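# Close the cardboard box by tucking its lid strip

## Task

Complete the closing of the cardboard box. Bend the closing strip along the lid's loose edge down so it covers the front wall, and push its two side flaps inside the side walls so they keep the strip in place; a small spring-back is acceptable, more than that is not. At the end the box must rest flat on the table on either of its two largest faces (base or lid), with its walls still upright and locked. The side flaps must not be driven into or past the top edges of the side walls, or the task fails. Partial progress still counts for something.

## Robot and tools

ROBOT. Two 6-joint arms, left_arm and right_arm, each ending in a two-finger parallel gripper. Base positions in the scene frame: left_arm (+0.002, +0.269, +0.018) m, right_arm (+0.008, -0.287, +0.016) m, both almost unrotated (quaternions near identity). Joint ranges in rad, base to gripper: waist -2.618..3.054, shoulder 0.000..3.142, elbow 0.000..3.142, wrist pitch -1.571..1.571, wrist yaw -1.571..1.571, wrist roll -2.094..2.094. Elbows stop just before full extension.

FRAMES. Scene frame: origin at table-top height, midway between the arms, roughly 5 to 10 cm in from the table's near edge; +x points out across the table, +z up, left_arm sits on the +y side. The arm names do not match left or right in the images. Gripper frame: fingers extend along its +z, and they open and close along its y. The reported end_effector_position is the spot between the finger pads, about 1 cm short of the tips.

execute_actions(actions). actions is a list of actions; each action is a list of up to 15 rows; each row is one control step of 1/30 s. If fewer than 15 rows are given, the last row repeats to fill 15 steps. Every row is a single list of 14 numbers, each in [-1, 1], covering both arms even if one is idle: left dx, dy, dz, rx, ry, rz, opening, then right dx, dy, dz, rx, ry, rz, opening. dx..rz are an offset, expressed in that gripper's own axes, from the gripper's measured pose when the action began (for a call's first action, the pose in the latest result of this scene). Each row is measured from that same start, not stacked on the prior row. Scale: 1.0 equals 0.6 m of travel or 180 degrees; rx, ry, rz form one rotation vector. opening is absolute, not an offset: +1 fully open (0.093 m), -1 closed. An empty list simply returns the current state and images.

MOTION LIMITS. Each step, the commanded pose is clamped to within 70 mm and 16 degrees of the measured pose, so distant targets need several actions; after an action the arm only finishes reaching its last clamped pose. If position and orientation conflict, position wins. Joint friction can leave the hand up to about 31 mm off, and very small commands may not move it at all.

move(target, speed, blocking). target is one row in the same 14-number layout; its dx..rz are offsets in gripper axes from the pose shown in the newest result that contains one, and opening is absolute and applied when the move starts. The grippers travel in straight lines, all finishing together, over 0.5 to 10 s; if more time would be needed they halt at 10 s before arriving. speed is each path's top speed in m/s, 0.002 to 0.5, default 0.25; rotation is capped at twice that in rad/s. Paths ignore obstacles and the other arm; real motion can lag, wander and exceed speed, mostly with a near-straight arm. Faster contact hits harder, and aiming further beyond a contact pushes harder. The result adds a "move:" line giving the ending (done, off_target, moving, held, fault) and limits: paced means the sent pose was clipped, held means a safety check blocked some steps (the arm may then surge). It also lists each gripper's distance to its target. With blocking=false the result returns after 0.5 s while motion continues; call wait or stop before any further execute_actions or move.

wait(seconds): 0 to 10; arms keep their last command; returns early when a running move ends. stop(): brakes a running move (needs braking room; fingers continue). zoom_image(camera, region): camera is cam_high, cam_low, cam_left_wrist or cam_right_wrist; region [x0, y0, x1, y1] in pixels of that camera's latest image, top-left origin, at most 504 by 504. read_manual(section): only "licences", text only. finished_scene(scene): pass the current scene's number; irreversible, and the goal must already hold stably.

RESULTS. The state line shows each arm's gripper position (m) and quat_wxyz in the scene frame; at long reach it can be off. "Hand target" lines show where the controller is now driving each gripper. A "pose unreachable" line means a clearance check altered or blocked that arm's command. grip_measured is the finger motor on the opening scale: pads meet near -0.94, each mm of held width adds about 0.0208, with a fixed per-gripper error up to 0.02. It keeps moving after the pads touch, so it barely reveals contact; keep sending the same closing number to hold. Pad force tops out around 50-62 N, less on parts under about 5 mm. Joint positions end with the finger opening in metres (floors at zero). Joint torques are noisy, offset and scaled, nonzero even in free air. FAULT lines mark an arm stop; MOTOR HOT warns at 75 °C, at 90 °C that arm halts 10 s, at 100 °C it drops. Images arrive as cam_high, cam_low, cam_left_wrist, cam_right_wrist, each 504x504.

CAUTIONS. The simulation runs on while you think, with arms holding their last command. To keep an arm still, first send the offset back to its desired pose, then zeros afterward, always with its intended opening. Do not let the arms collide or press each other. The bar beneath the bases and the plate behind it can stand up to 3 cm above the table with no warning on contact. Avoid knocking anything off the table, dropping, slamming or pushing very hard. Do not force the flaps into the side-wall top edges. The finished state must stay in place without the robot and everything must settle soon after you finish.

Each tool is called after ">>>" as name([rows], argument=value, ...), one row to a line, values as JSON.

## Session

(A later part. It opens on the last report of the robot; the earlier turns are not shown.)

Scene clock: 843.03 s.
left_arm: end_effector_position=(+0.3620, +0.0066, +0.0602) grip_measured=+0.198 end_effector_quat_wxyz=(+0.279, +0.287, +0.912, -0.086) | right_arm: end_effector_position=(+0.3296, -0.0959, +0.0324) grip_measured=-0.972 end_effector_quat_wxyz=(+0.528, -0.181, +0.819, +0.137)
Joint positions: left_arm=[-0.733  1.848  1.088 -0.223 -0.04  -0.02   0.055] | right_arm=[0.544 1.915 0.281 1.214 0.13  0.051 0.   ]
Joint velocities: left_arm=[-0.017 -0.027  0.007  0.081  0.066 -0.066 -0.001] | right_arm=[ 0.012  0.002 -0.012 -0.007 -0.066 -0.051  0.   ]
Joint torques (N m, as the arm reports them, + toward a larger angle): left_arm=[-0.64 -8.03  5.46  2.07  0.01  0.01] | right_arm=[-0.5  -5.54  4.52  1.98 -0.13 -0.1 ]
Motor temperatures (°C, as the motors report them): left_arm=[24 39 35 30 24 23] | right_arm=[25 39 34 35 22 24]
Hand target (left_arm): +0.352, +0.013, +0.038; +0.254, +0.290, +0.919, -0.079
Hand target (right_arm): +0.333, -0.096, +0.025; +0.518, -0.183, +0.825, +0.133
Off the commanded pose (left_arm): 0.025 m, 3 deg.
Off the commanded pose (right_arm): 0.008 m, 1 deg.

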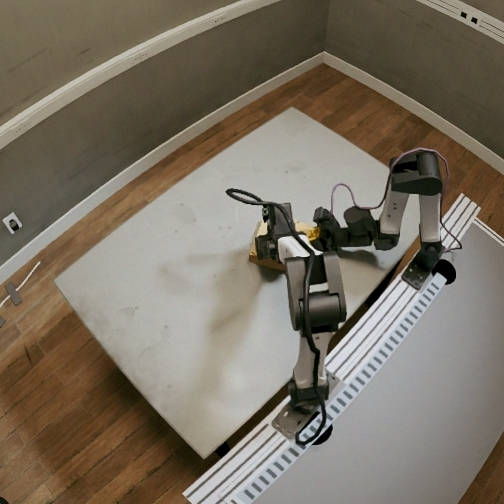

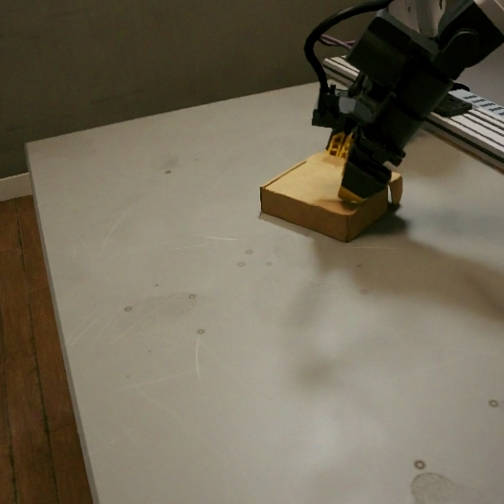

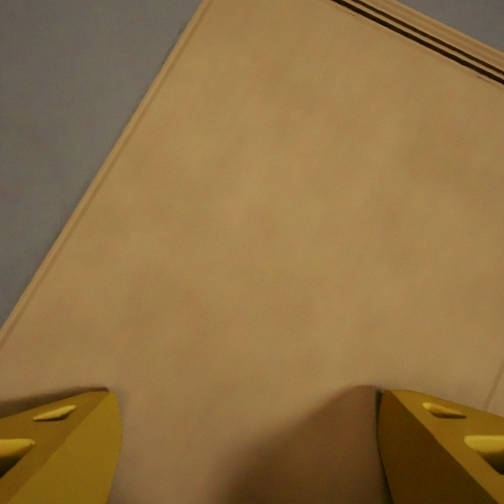

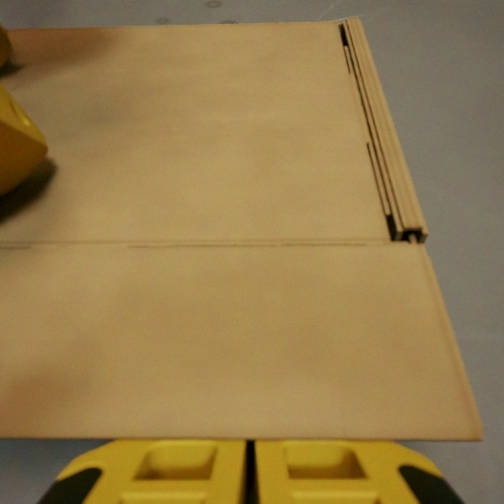

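>>> execute_actions([
  [[0.036,0,0.022,0,0.017,0,0.2,0.035,0,0.02,0,0.02,0,-1]],
  [[0.036,0,0.022,0,0.017,0,0.2,0.012,0,0.006,0,0.01,0,-1]],
])

Scene clock: 847.43 s.
left_arm: end_effector_position=(+0.3620, +0.0066, +0.0603) grip_measured=+0.198 end_effector_quat_wxyz=(+0.279, +0.287, +0.912, -0.086) | right_arm: end_effector_position=(+0.3298, -0.0952, +0.0203) grip_measured=-0.972 end_effector_quat_wxyz=(+0.519, -0.183, +0.824, +0.133)
Joint positions: left_arm=[-0.733  1.848  1.088 -0.223 -0.04  -0.02   0.055] | right_arm=[0.544 1.971 0.293 1.236 0.13  0.051 0.   ]
Joint velocities: left_arm=[ 0.002  0.002 -0.012  0.022 -0.066  0.081 -0.001] | right_arm=[ 0.022 -0.017  0.002  0.066  0.007 -0.007  0.   ]
Joint torques (N m, as the arm reports them, + toward a larger angle): left_arm=[-0.77 -8.06  5.47  2.02  0.01  0.03] | right_arm=[ 0.15 -6.23  3.81  1.84 -0.08 -0.02]
Motor temperatures (°C, as the motors report them): left_arm=[24 39 35 30 24 23] | right_arm=[25 38 34 35 22 24]
Hand target (left_arm): +0.353, +0.013, +0.038; +0.255, +0.290, +0.919, -0.078
Hand target (right_arm): +0.330, -0.095, +0.012; +0.506, -0.185, +0.832, +0.130
Off the commanded pose (left_arm): 0.025 m, 3 deg.
Off the commanded pose (right_arm): 0.008 m, 2 deg.

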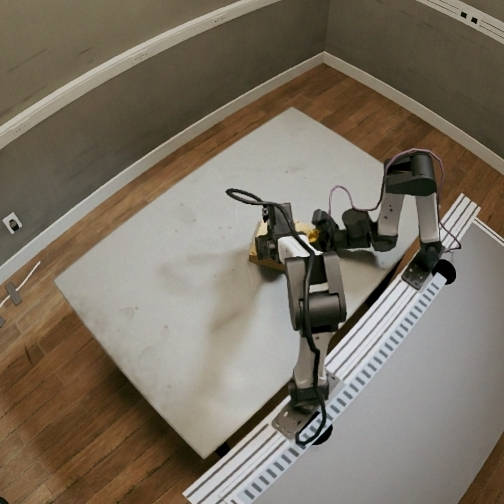

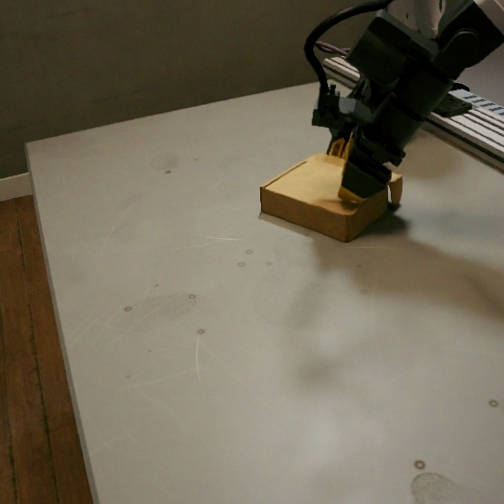

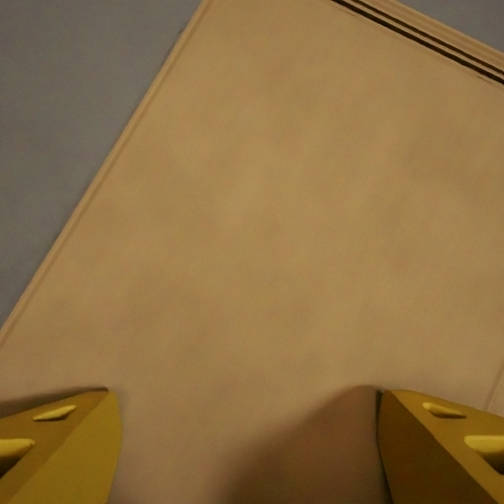

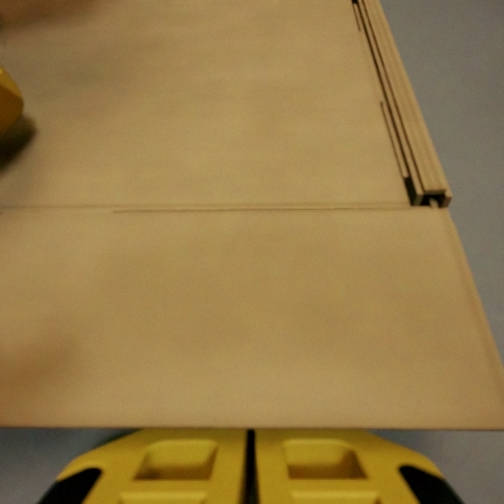

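>>> execute_actions([
  [[0.036,0,0.022,0,0.017,0,0.2,0.002,0,0.025,0,0.01,0,0.3]],
  [[0.036,0,0.022,0,0.017,0,0.2,0.008,0,0.005,0,0.01,0,0.5]],
  [[0.036,0,0.022,0,0.017,0,0.2,0.008,0,0.005,0,0.01,0,0.65]],
  [[0.036,0,0.022,0,0.017,0,0.2,0.008,0,0.005,0,0.01,0,0.78]],
  [[0.036,0,0.022,0,0.017,0,0.2,0.008,0,0.005,0,0.01,0,0.78]],
])

Scene clock: 861.30 s.
left_arm: end_effector_position=(+0.3623, +0.0066, +0.0604) grip_measured=+0.198 end_effector_quat_wxyz=(+0.280, +0.287, +0.912, -0.085) | right_arm: end_effector_position=(+0.3378, -0.0892, +0.0211) grip_measured=+0.778 end_effector_quat_wxyz=(+0.517, -0.184, +0.825, +0.134)
Joint positions: left_arm=[-0.733  1.848  1.088 -0.222 -0.042 -0.02   0.055] | right_arm=[0.544 1.971 0.334 1.191 0.126 0.051 0.083]
Joint velocities: left_arm=[-0.022 -0.007 -0.002  0.007 -0.007  0.007 -0.001] | right_arm=[-0.007 -0.007 -0.022 -0.051 -0.037  0.007 -0.   ]
Joint torques (N m, as the arm reports them, + toward a larger angle): left_arm=[-0.76 -8.18  5.57  2.02 -0.03  0.  ] | right_arm=[-0.01 -7.73  4.05  1.71 -0.07 -0.05]
Motor temperatures (°C, as the motors report them): left_arm=[24 40 34 30 24 23] | right_arm=[25 38 33 36 22 24]
Hand target (left_arm): +0.353, +0.013, +0.038; +0.255, +0.289, +0.919, -0.078
Hand target (right_arm): +0.338, -0.089, +0.016; +0.505, -0.186, +0.833, +0.131
Off the commanded pose (left_arm): 0.025 m, 3 deg.
Off the commanded pose (right_arm): 0.006 m, 2 deg.

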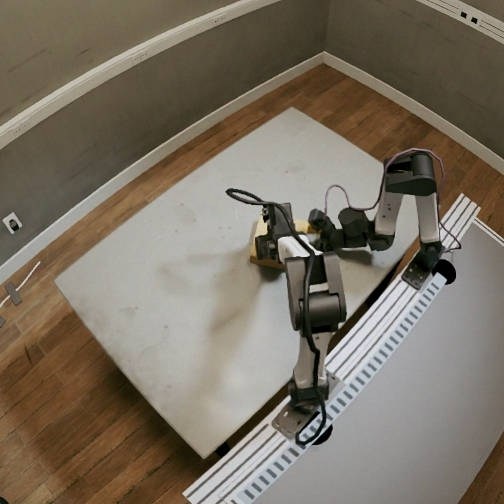

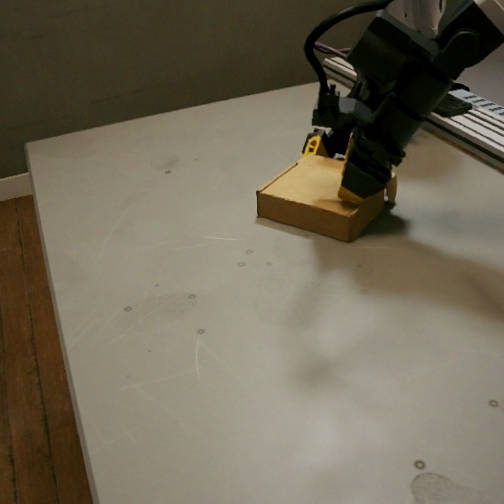

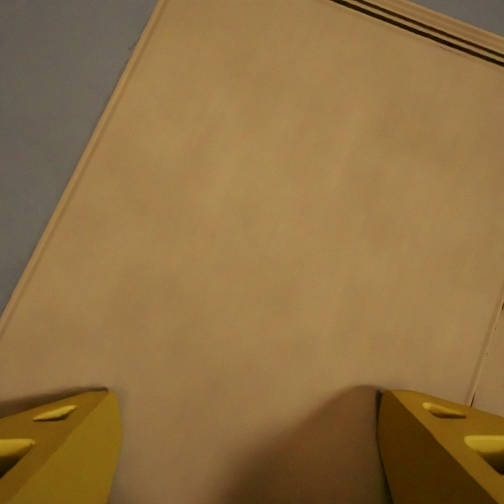

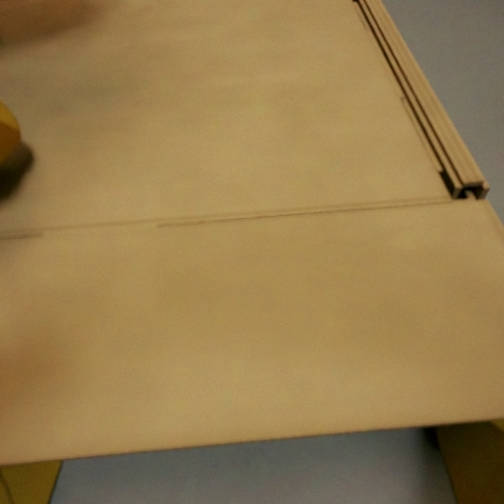

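>>> execute_actions([
  [[0.036,0,0.022,0,0.017,0,0.2,0,0,0,0,0,0,-0.6]],
  [[0.036,0,0.022,0,0.017,0,0.2,0.02,0,-0.06,0,0,0,-1]],
  [[0.036,0,0.022,0,0.017,0,0.2,0.01,-0.05,-0.04,-0.025,0,-0.012,-1]],
  [[0.036,0,0.022,0,0.017,0,0.2,0.0,-0.055,0,0,0,0,-1]],
  [[0.036,0,0.022,0,0.017,0,0.2,0,0,0,0,0,0,-1]],
])

Scene clock: 877.70 s.
left_arm: end_effector_position=(+0.3623, +0.0066, +0.0604) grip_measured=+0.198 end_effector_quat_wxyz=(+0.280, +0.287, +0.912, -0.085) | right_arm: end_effector_position=(+0.3209, -0.1756, +0.0310) grip_measured=-0.972 end_effector_quat_wxyz=(+0.521, -0.204, +0.816, +0.142)
Joint positions: left_arm=[-0.733  1.848  1.088 -0.222 -0.042 -0.02   0.055] | right_arm=[ 0.166  1.824  0.129  1.251 -0.25  -0.139  0.   ]
Joint velocities: left_arm=[-0.012 -0.012 -0.017  0.051 -0.022  0.007  0.001] | right_arm=[ 0.002 -0.007 -0.002 -0.051  0.066 -0.022  0.   ]
Joint torques (N m, as the arm reports them, + toward a larger angle): left_arm=[-0.77 -8.11  5.47  2.   -0.07  0.03] | right_arm=[ 0.21 -5.75  2.84  2.12 -0.22 -0.06]
Motor temperatures (°C, as the motors report them): left_arm=[24 40 34 31 24 23] | right_arm=[25 38 33 36 22 24]
Hand target (left_arm): +0.353, +0.013, +0.038; +0.255, +0.289, +0.919, -0.078
Hand target (right_arm): +0.321, -0.176, +0.031; +0.521, -0.204, +0.816, +0.142
Off the commanded pose (left_arm): 0.025 m, 3 deg.
Off the commanded pose (right_arm): 0.000 m, 0 deg.

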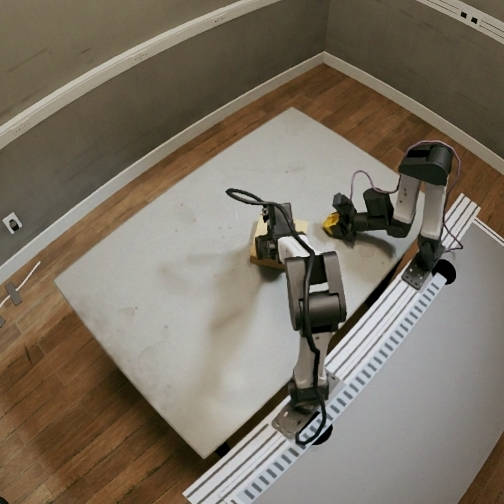

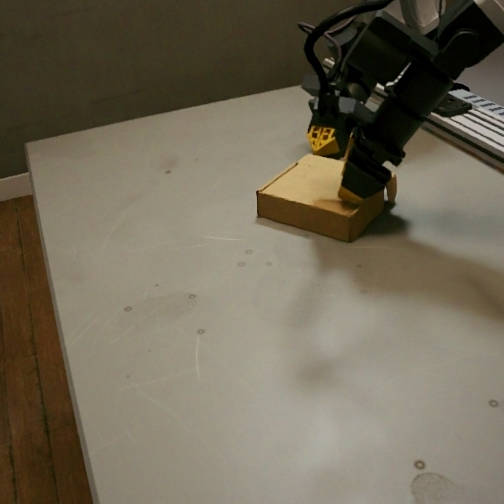

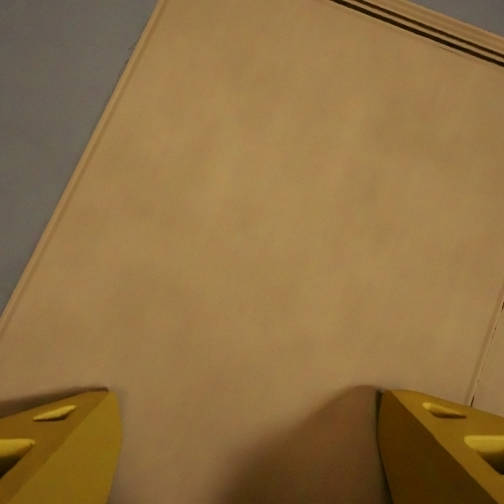

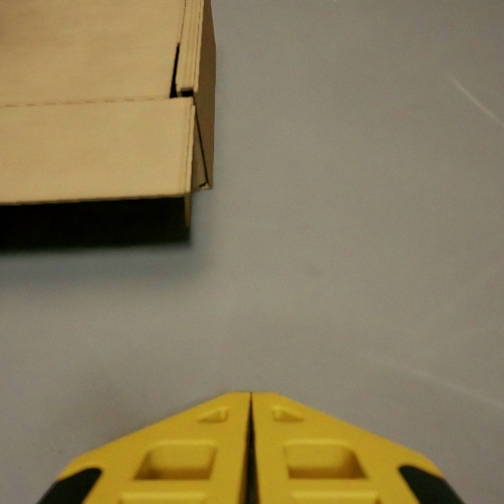

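>>> execute_actions([
  [[0.036,0,0.022,0,0.017,0,0.2,0.02,0.065,0.01,-0.008,0.01,0,-1]],
  [[0.036,0,0.022,0,0.017,0,0.2,0.02,0.01,0.03,0,0.01,0,-1]],
  [[0.036,0,0.022,0,0.017,0,0.2,0.0,0,0.03,0,0.01,0,-1]],
  [[0.036,0,0.022,0,0.017,0,0.2,0.005,0,0.005,0,0.01,0,-1]],
])

Scene clock: 918.50 s.
left_arm: end_effector_position=(+0.3623, +0.0066, +0.0604) grip_measured=+0.198 end_effector_quat_wxyz=(+0.280, +0.287, +0.912, -0.085) | right_arm: end_effector_position=(+0.3267, -0.1273, +0.0197) grip_measured=-0.972 end_effector_quat_wxyz=(+0.519, -0.213, +0.814, +0.151)
Joint positions: left_arm=[-0.733  1.848  1.088 -0.222 -0.042 -0.02   0.055] | right_arm=[ 0.37   1.969  0.215  1.322 -0.09  -0.057  0.   ]
Joint velocities: left_arm=[-0.002 -0.007  0.002 -0.11  -0.037  0.007  0.001] | right_arm=[ 0.002 -0.012  0.002 -0.066 -0.022  0.007  0.   ]
Joint torques (N m, as the arm reports them, + toward a larger angle): left_arm=[-0.67 -8.06  5.41  2.02 -0.02  0.03] | right_arm=[ 0.53 -7.31  3.62  1.73 -0.09 -0.1 ]
Motor temperatures (°C, as the motors report them): left_arm=[24 41 34 31 24 23] | right_arm=[25 36 31 40 22 24]
Hand target (left_arm): +0.353, +0.013, +0.038; +0.255, +0.289, +0.919, -0.078
Hand target (right_arm): +0.328, -0.126, +0.016; +0.510, -0.215, +0.820, +0.148
Off the commanded pose (left_arm): 0.025 m, 3 deg.
Off the commanded pose (right_arm): 0.004 m, 1 deg.

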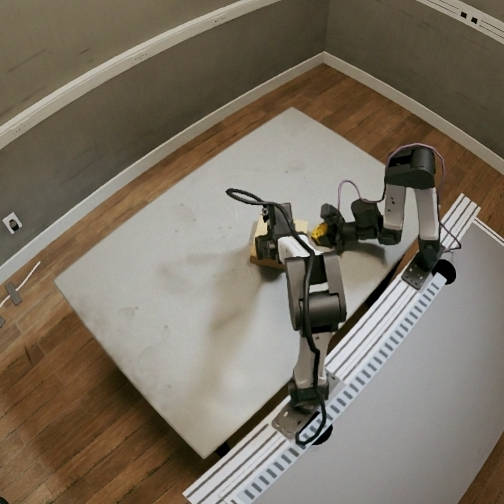

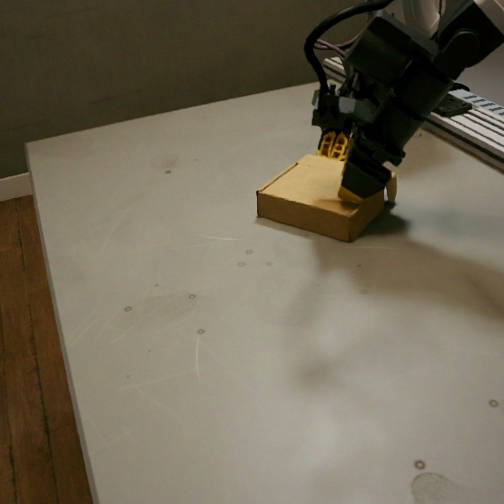

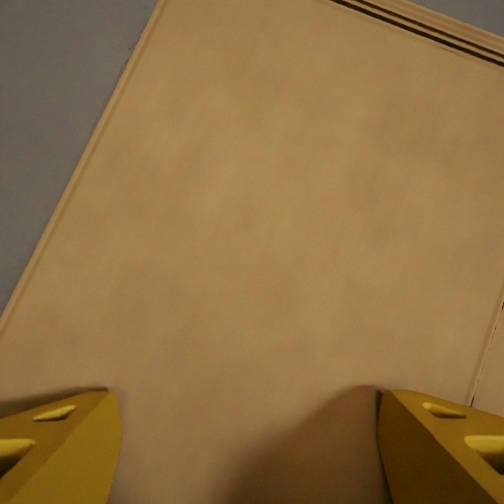

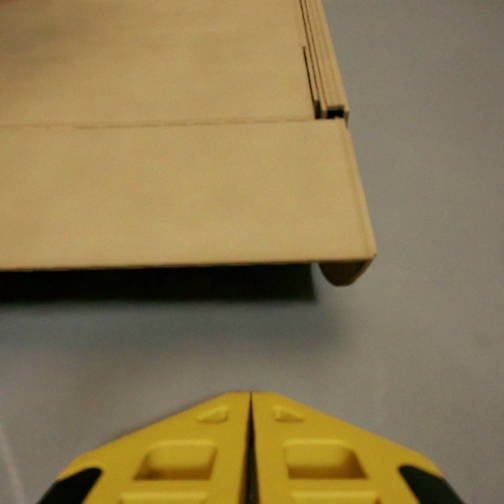

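>>> execute_actions([
  [[0.036,0,0.022,0,0.017,0,0.2,0.01,0,0.035,0,0.01,0,-1]],
  [[0.036,0,0.022,0,0.017,0,0.2,0.008,0,0.03,0,0.01,0,-1]],
  [[0.036,0,0.022,0,0.017,0,0.2,0.005,0,0.005,0,0.01,0,-1]],
])

Scene clock: 926.17 s.
left_arm: end_effector_position=(+0.3623, +0.0066, +0.0604) grip_measured=+0.198 end_effector_quat_wxyz=(+0.280, +0.287, +0.912, -0.085) | right_arm: end_effector_position=(+0.3526, -0.1157, +0.0204) grip_measured=-0.972 end_effector_quat_wxyz=(+0.529, -0.211, +0.807, +0.152)
Joint positions: left_arm=[-0.733  1.848  1.088 -0.222 -0.042 -0.02   0.055] | right_arm=[ 0.37   2.023  0.321  1.296 -0.09  -0.057  0.   ]
Joint velocities: left_arm=[0.012 0.022 0.007 0.051 0.007 0.051 0.001] | right_arm=[ 0.017  0.007 -0.002  0.051  0.081  0.007  0.   ]
Joint torques (N m, as the arm reports them, + toward a larger angle): left_arm=[-0.59 -8.23  5.4   2.   -0.04  0.04] | right_arm=[ 0.34 -8.22  3.76  1.7  -0.09 -0.11]
Motor temperatures (°C, as the motors report them): left_arm=[24 41 34 31 24 23] | right_arm=[25 37 31 39 22 24]
Hand target (left_arm): +0.353, +0.013, +0.038; +0.255, +0.289, +0.919, -0.078
Hand target (right_arm): +0.354, -0.115, +0.017; +0.520, -0.213, +0.814, +0.149
Off the commanded pose (left_arm): 0.025 m, 3 deg.
Off the commanded pose (right_arm): 0.004 m, 1 deg.

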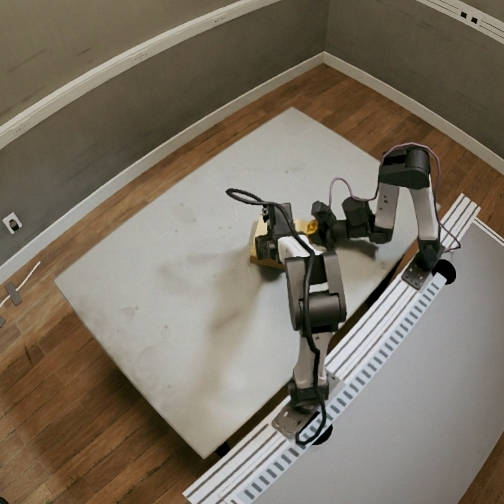

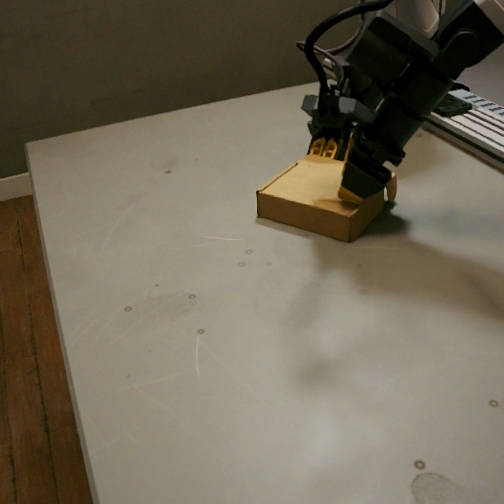

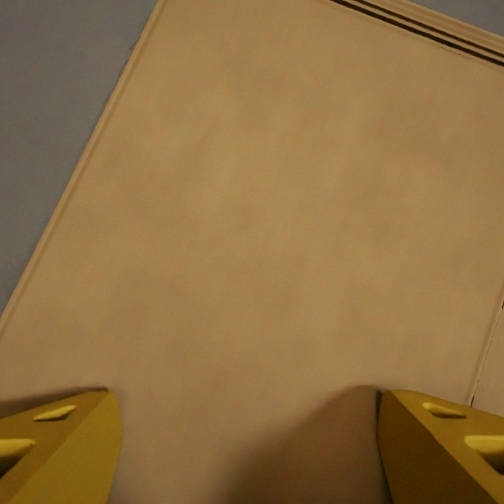

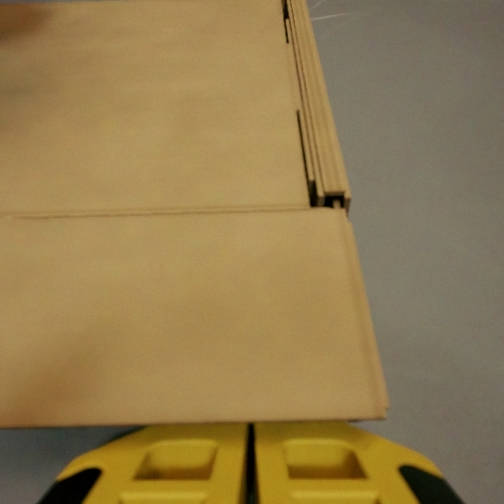

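>>> execute_actions([
  [[0.036,0,0.022,0,0.017,0,0.2,0.03,0,0.013,0,0.0,0,-1]],
  [[0.036,0,0.022,0,0.017,0,0.2,0.008,0,0.004,0,0.0,0,-0.7]],
  [[0.036,0,0.022,0,0.017,0,0.2,0.008,0,0.004,0,0.0,0,-0.5]],
  [[0.036,0,0.022,0,0.017,0,0.2,0.008,0,0.004,0,0.0,0,-0.35]],
  [[0.036,0,0.022,0,0.017,0,0.2,0.008,0,0.004,0,0.0,0,-0.35]],
])

Scene clock: 934.30 s.
left_arm: end_effector_position=(+0.3623, +0.0066, +0.0604) grip_measured=+0.198 end_effector_quat_wxyz=(+0.280, +0.287, +0.912, -0.085) | right_arm: end_effector_position=(+0.3578, -0.1134, +0.0241) grip_measured=-0.352 end_effector_quat_wxyz=(+0.579, -0.205, +0.773, +0.159)
Joint positions: left_arm=[-0.733  1.848  1.088 -0.222 -0.042 -0.02   0.055] | right_arm=[ 0.37   2.193  0.321  1.588 -0.091 -0.058  0.028]
Joint velocities: left_arm=[ 0.002 -0.012  0.022  0.007 -0.007  0.051 -0.002] | right_arm=[-0.002 -0.002  0.002  0.037 -0.037 -0.037  0.   ]
Joint torques (N m, as the arm reports them, + toward a larger angle): left_arm=[-0.71 -7.99  5.46  2.03 -0.01  0.03] | right_arm=[ 0.25 -6.48  2.57  2.22 -0.15 -0.08]
Motor temperatures (°C, as the motors report them): left_arm=[24 41 34 32 24 23] | right_arm=[25 37 31 39 22 24]
Hand target (left_arm): +0.353, +0.013, +0.038; +0.255, +0.289, +0.919, -0.078
Hand target (right_arm): +0.358, -0.113, +0.018; +0.574, -0.206, +0.777, +0.158
Off the commanded pose (left_arm): 0.025 m, 3 deg.
Off the commanded pose (right_arm): 0.006 m, 1 deg.
joint sent to its limit (right arm) — the command would take joint 4 (wrist pitch) past its upper limit, so that joint was sent only as far as its limit.

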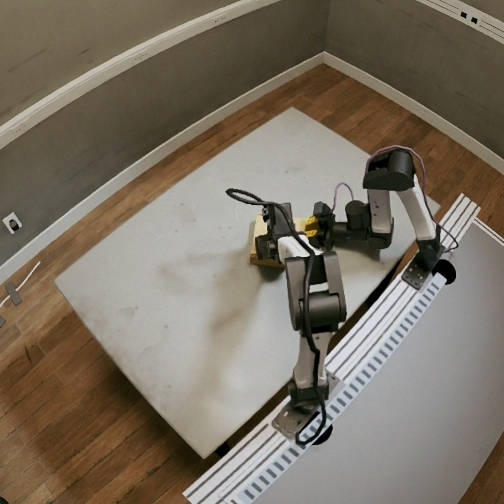

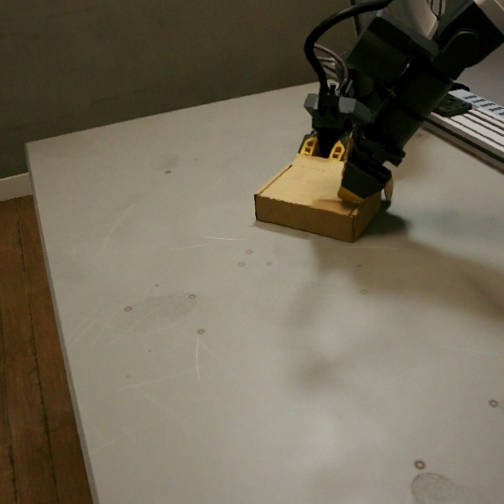

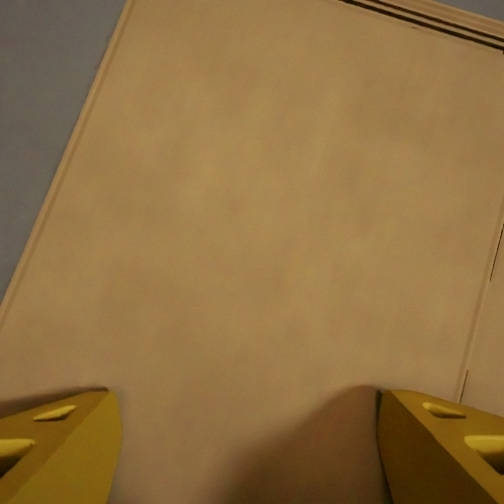

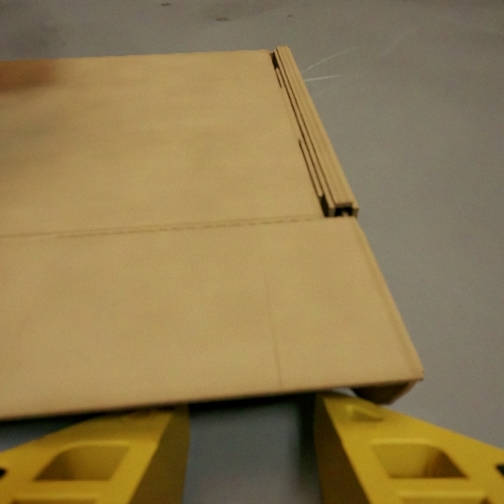

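>>> move(target=[0.036,0,0.022,0,0.017,0,0.2,0.01,0,-0.07,-0.03,0.07,-0.01,-0.5], speed=0.06)

>>> move(target=[0.036,0,0.022,0,0.017,0,0.2,0.0,-0.05,0,0,0,-0.14,-0.2], speed=0.08)

Scene clock: 948.93 s.
left_arm: end_effector_position=(+0.3626, +0.0064, +0.0606) grip_measured=+0.198 end_effector_quat_wxyz=(+0.281, +0.287, +0.912, -0.086) | right_arm: end_effector_position=(+0.3336, -0.1303, +0.0398) grip_measured=-0.498 end_effector_quat_wxyz=(+0.500, -0.257, +0.812, +0.158)
Joint positions: left_arm=[-0.733  1.848  1.088 -0.22  -0.042 -0.02   0.055] | right_arm=[ 0.298  1.747  0.267  0.997 -0.217 -0.157  0.021]
Joint velocities: left_arm=[-0.007 -0.002  0.012 -0.11   0.007 -0.081 -0.   ] | right_arm=[ 0.017 -0.002  0.012 -0.081 -0.081  0.037  0.001]
Joint torques (N m, as the arm reports them, + toward a larger angle): left_arm=[-0.72 -8.14  5.48  2.01 -0.01  0.02] | right_arm=[-0.51 -6.97  2.55  1.86 -0.24 -0.14]
Motor temperatures (°C, as the motors report them): left_arm=[24 41 34 32 24 23] | right_arm=[25 37 31 41 22 24]
Hand target (left_arm): +0.353, +0.013, +0.038; +0.255, +0.289, +0.919, -0.078
Hand target (right_arm): +0.323, -0.135, +0.031; +0.483, -0.261, +0.821, +0.159
Off the commanded pose (left_arm): 0.026 m, 3 deg.
Off the commanded pose (right_arm): 0.016 m, 2 deg.
move: off_target (left_arm, right_arm)

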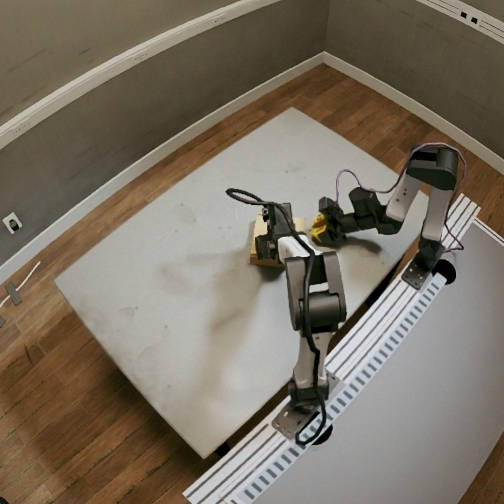

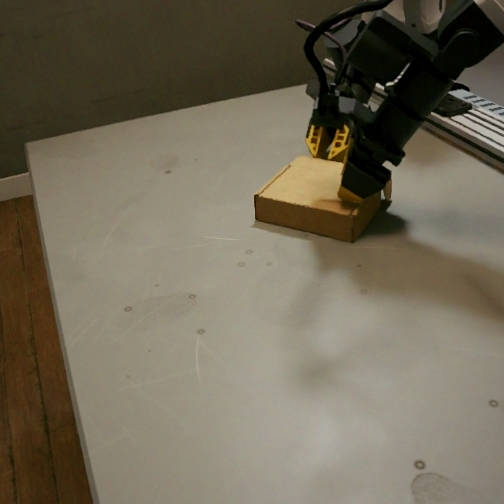

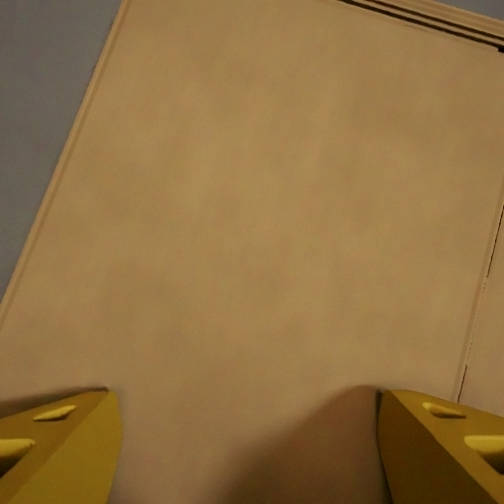

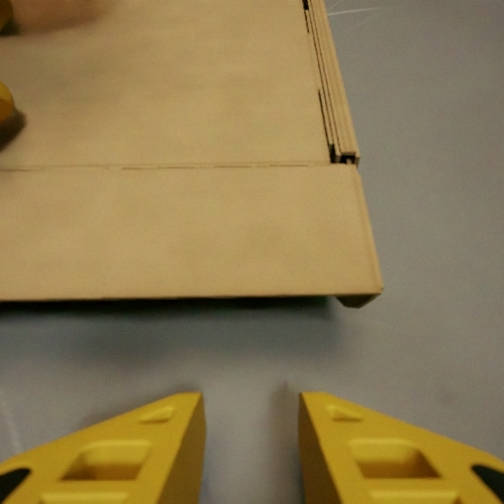

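Scene clock: 952.07 s.
left_arm: end_effector_position=(+0.3626, +0.0064, +0.0606) grip_measured=+0.198 end_effector_quat_wxyz=(+0.281, +0.287, +0.912, -0.086) | right_arm: end_effector_position=(+0.3475, -0.1550, +0.0416) grip_measured=-0.202 end_effector_quat_wxyz=(+0.526, -0.425, +0.735, +0.041)
Joint positions: left_arm=[-0.733  1.848  1.088 -0.22  -0.042 -0.02   0.055] | right_arm=[ 0.177  1.747  0.29   0.97  -0.316 -0.654  0.036]
Joint velocities: left_arm=[ 0.032 -0.012 -0.002  0.037  0.007  0.007 -0.   ] | right_arm=[-0.012 -0.007  0.022 -0.037  0.007 -0.022 -0.001]
Joint torques (N m, as the arm reports them, + toward a larger angle): left_arm=[-0.71 -8.2   5.47  2.   -0.02  0.03] | right_arm=[-0.5  -5.69  5.43  1.75 -0.33 -0.12]
Motor temperatures (°C, as the motors report them): left_arm=[24 41 34 32 24 23] | right_arm=[25 37 31 41 22 24]
Hand target (left_arm): +0.353, +0.012, +0.038; +0.256, +0.289, +0.919, -0.078
Hand target (right_arm): +0.351, -0.155, +0.040; +0.522, -0.429, +0.736, +0.043
Off the commanded pose (left_arm): 0.025 m, 3 deg.
Off the commanded pose (right_arm): 0.004 m, 1 deg.
move: off_target (left_arm)

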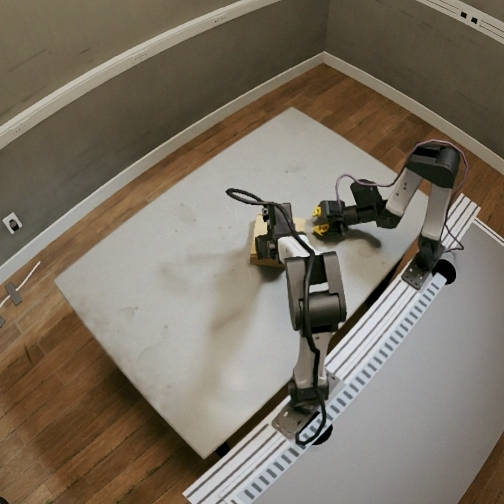

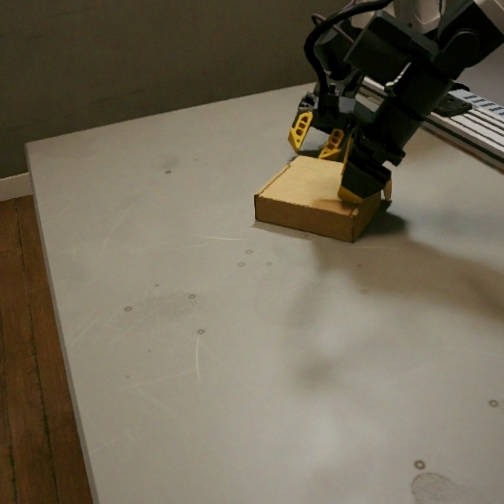

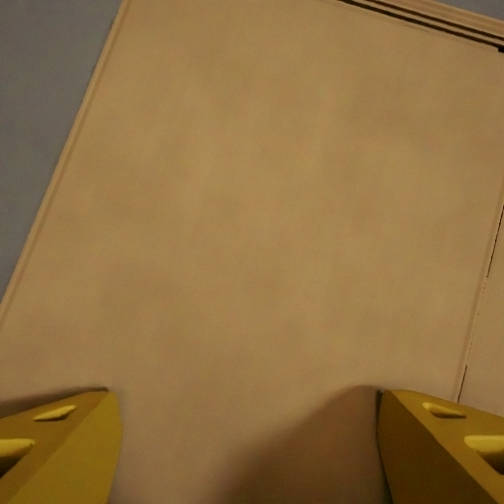

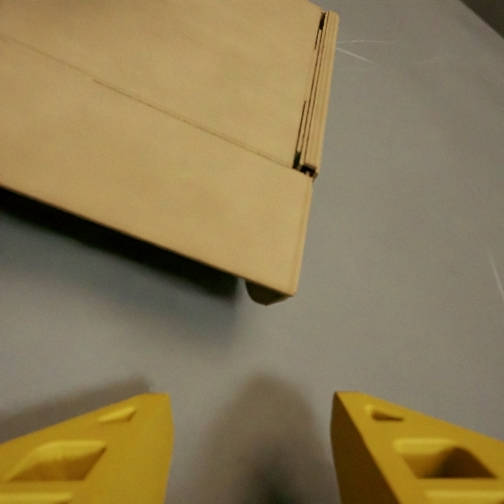

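>>> move(target=[0.036,0,0.022,0,0.017,0,0.2,0.01,0,0,0.075,0,0,0.0], speed=0.06)

Scene clock: 962.00 s.
left_arm: end_effector_position=(+0.3626, +0.0064, +0.0606) grip_measured=+0.198 end_effector_quat_wxyz=(+0.281, +0.287, +0.912, -0.086) | right_arm: end_effector_position=(+0.3575, -0.1589, +0.0499) grip_measured=-0.002 end_effector_quat_wxyz=(+0.592, -0.352, +0.723, -0.048)
Joint positions: left_arm=[-0.733  1.848  1.088 -0.22  -0.042 -0.02   0.055] | right_arm=[ 0.297  1.964  0.229  1.442 -0.013 -0.577  0.045]
Joint velocities: left_arm=[-0.007 -0.027 -0.002 -0.051  0.037 -0.051  0.   ] | right_arm=[ 0.007  0.012 -0.002 -0.022  0.007 -0.007 -0.   ]
Joint torques (N m, as the arm reports them, + toward a larger angle): left_arm=[-0.66 -8.09  5.39  2.01  0.02  0.07] | right_arm=[ 1.4  -5.53  0.97  2.24 -0.02 -0.02]
Motor temperatures (°C, as the motors report them): left_arm=[24 41 34 32 24 23] | right_arm=[25 36 32 41 22 24]
Hand target (left_arm): +0.353, +0.012, +0.038; +0.256, +0.289, +0.919, -0.078
Hand target (right_arm): +0.346, -0.159, +0.038; +0.575, -0.359, +0.734, -0.043
Off the commanded pose (left_arm): 0.025 m, 3 deg.
Off the commanded pose (right_arm): 0.017 m, 3 deg.
move: off_target (left_arm, right_arm)

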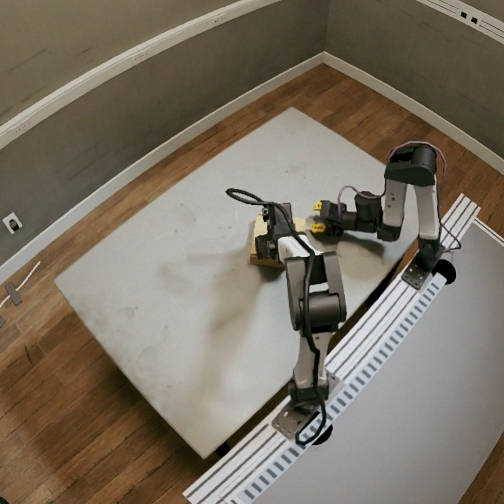

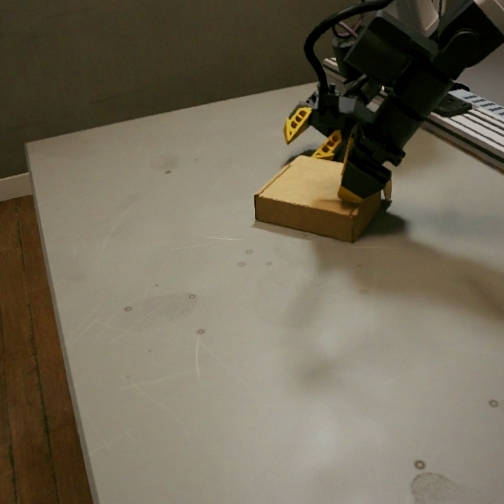

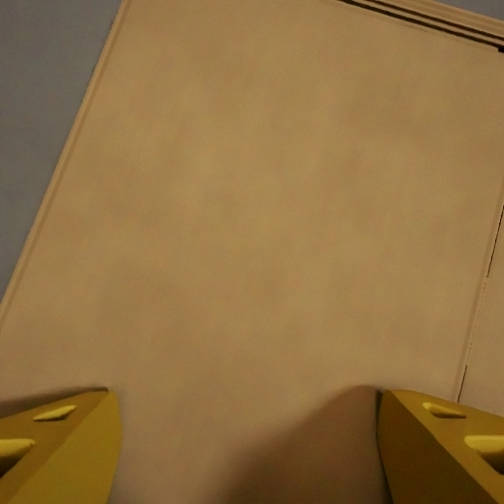

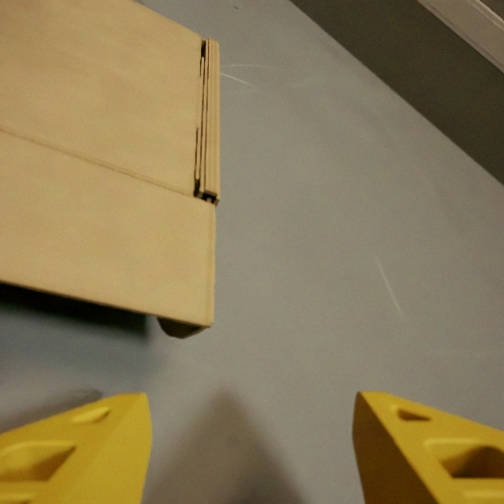

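>>> move(target=[0.036,0,0.022,0,0.017,0,0.2,0.03,0.02,0.07,0,0.03,0,0.3], speed=0.05)

Scene clock: 975.37 s.
left_arm: end_effector_position=(+0.3626, +0.0064, +0.0606) grip_measured=+0.198 end_effector_quat_wxyz=(+0.281, +0.287, +0.912, -0.086) | right_arm: end_effector_position=(+0.3880, -0.1479, +0.0475) grip_measured=+0.298 end_effector_quat_wxyz=(+0.603, -0.333, +0.723, -0.059)
Joint positions: left_arm=[-0.733  1.848  1.088 -0.22  -0.042 -0.02   0.055] | right_arm=[ 0.322  2.056  0.354  1.439  0.048 -0.557  0.059]
Joint velocities: left_arm=[-0.007 -0.002 -0.002 -0.007  0.022  0.051 -0.001] | right_arm=[ 0.002  0.017 -0.002 -0.022  0.007 -0.037 -0.   ]
Joint torques (N m, as the arm reports them, + toward a larger angle): left_arm=[-0.72 -8.11  5.46  2.03 -0.01  0.05] | right_arm=[ 1.31 -5.05  4.59  1.33  0.08 -0.11]
Motor temperatures (°C, as the motors report them): left_arm=[24 41 34 32 24 23] | right_arm=[25 36 31 42 22 24]
Hand target (left_arm): +0.353, +0.012, +0.038; +0.256, +0.289, +0.919, -0.078
Hand target (right_arm): +0.385, -0.147, +0.018; +0.559, -0.350, +0.749, -0.065
Off the commanded pose (left_arm): 0.025 m, 3 deg.
Off the commanded pose (right_arm): 0.031 m, 6 deg.
move: off_target (left_arm, right_arm)

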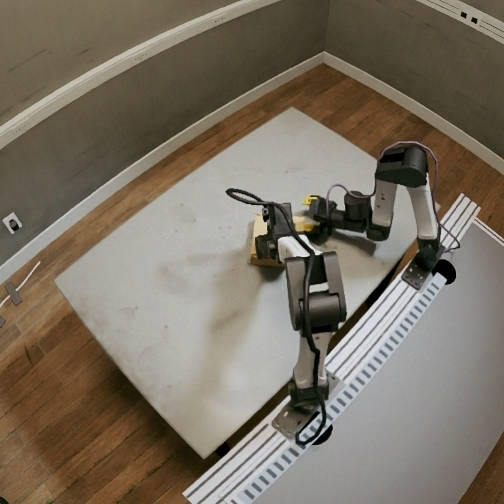

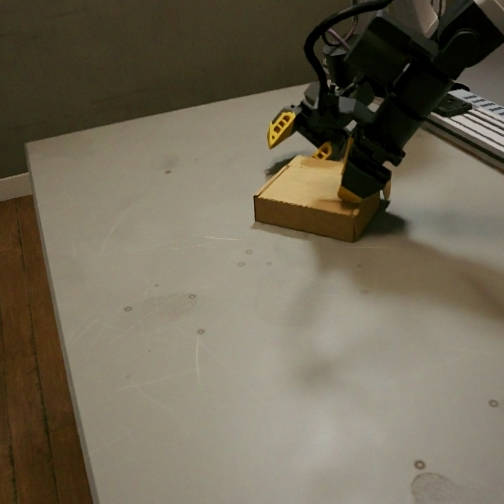

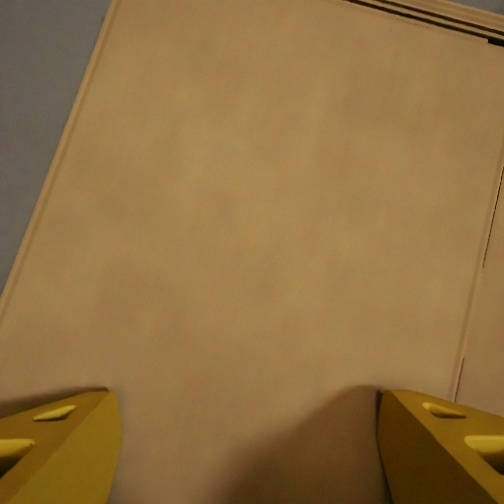

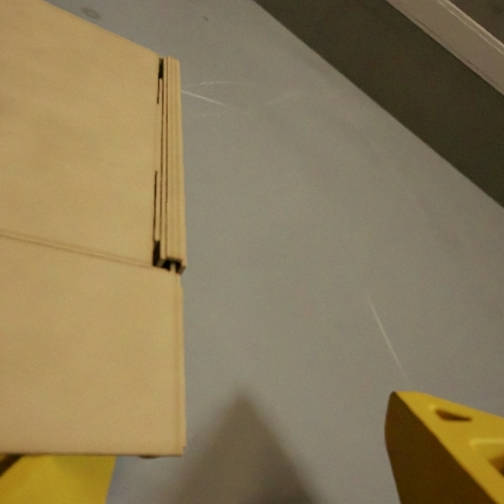

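>>> execute_actions([
  [[0.036,0,0.022,0,0.017,0,0.2,0.005,0,0,0,0.01,0,0.1]],
  [[0.036,0,0.022,0,0.017,0,0.2,0.005,0,0,0,0.01,0,-0.1]],
  [[0.036,0,0.022,0,0.017,0,0.2,0.005,0,0,0,0.01,0,-0.25]],
  [[0.036,0,0.022,0,0.017,0,0.2,0.005,0,0,0,0.01,0,-0.25]],
])

Scene clock: 985.00 s.
left_arm: end_effector_position=(+0.3626, +0.0064, +0.0606) grip_measured=+0.198 end_effector_quat_wxyz=(+0.281, +0.287, +0.912, -0.086) | right_arm: end_effector_position=(+0.3873, -0.1561, +0.0423) grip_measured=-0.248 end_effector_quat_wxyz=(+0.578, -0.329, +0.743, -0.075)
Joint positions: left_arm=[-0.733  1.848  1.088 -0.22  -0.042 -0.02   0.055] | right_arm=[ 0.322  2.004  0.354  1.331  0.094 -0.555  0.033]
Joint velocities: left_arm=[-0.007  0.012  0.002 -0.022 -0.022  0.037 -0.001] | right_arm=[-0.002 -0.002  0.007  0.022 -0.022 -0.007 -0.   ]
Joint torques (N m, as the arm reports them, + toward a larger angle): left_arm=[-0.76 -8.12  5.49  2.05  0.    0.03] | right_arm=[ 0.82 -8.58  3.53  1.94 -0.03 -0.02]
Motor temperatures (°C, as the motors report them): left_arm=[24 41 34 32 24 23] | right_arm=[25 36 31 41 22 24]
Hand target (left_arm): +0.353, +0.012, +0.038; +0.256, +0.289, +0.919, -0.078
Hand target (right_arm): +0.387, -0.156, +0.041; +0.573, -0.328, +0.747, -0.076
Off the commanded pose (left_arm): 0.025 m, 3 deg.
Off the commanded pose (right_arm): 0.001 m, 1 deg.

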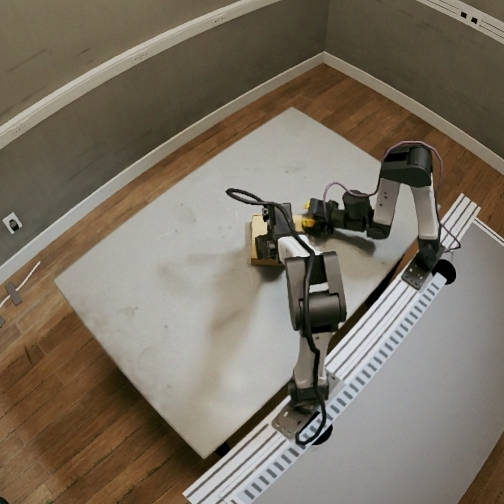

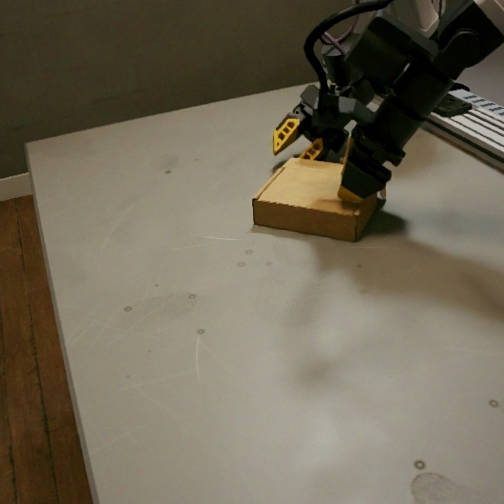

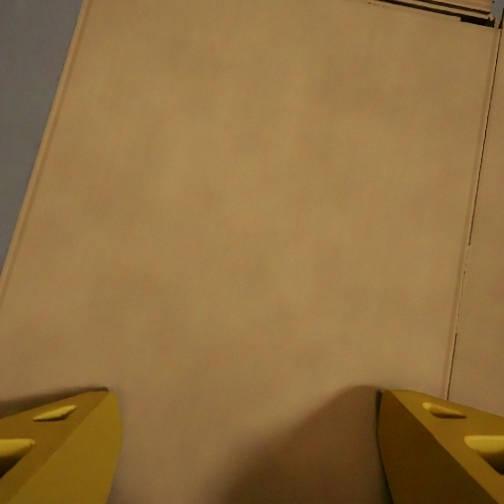

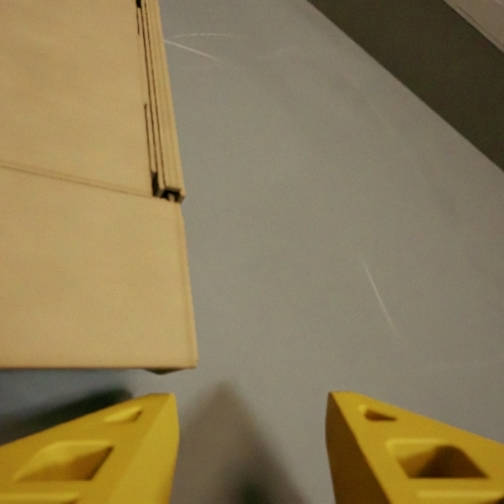

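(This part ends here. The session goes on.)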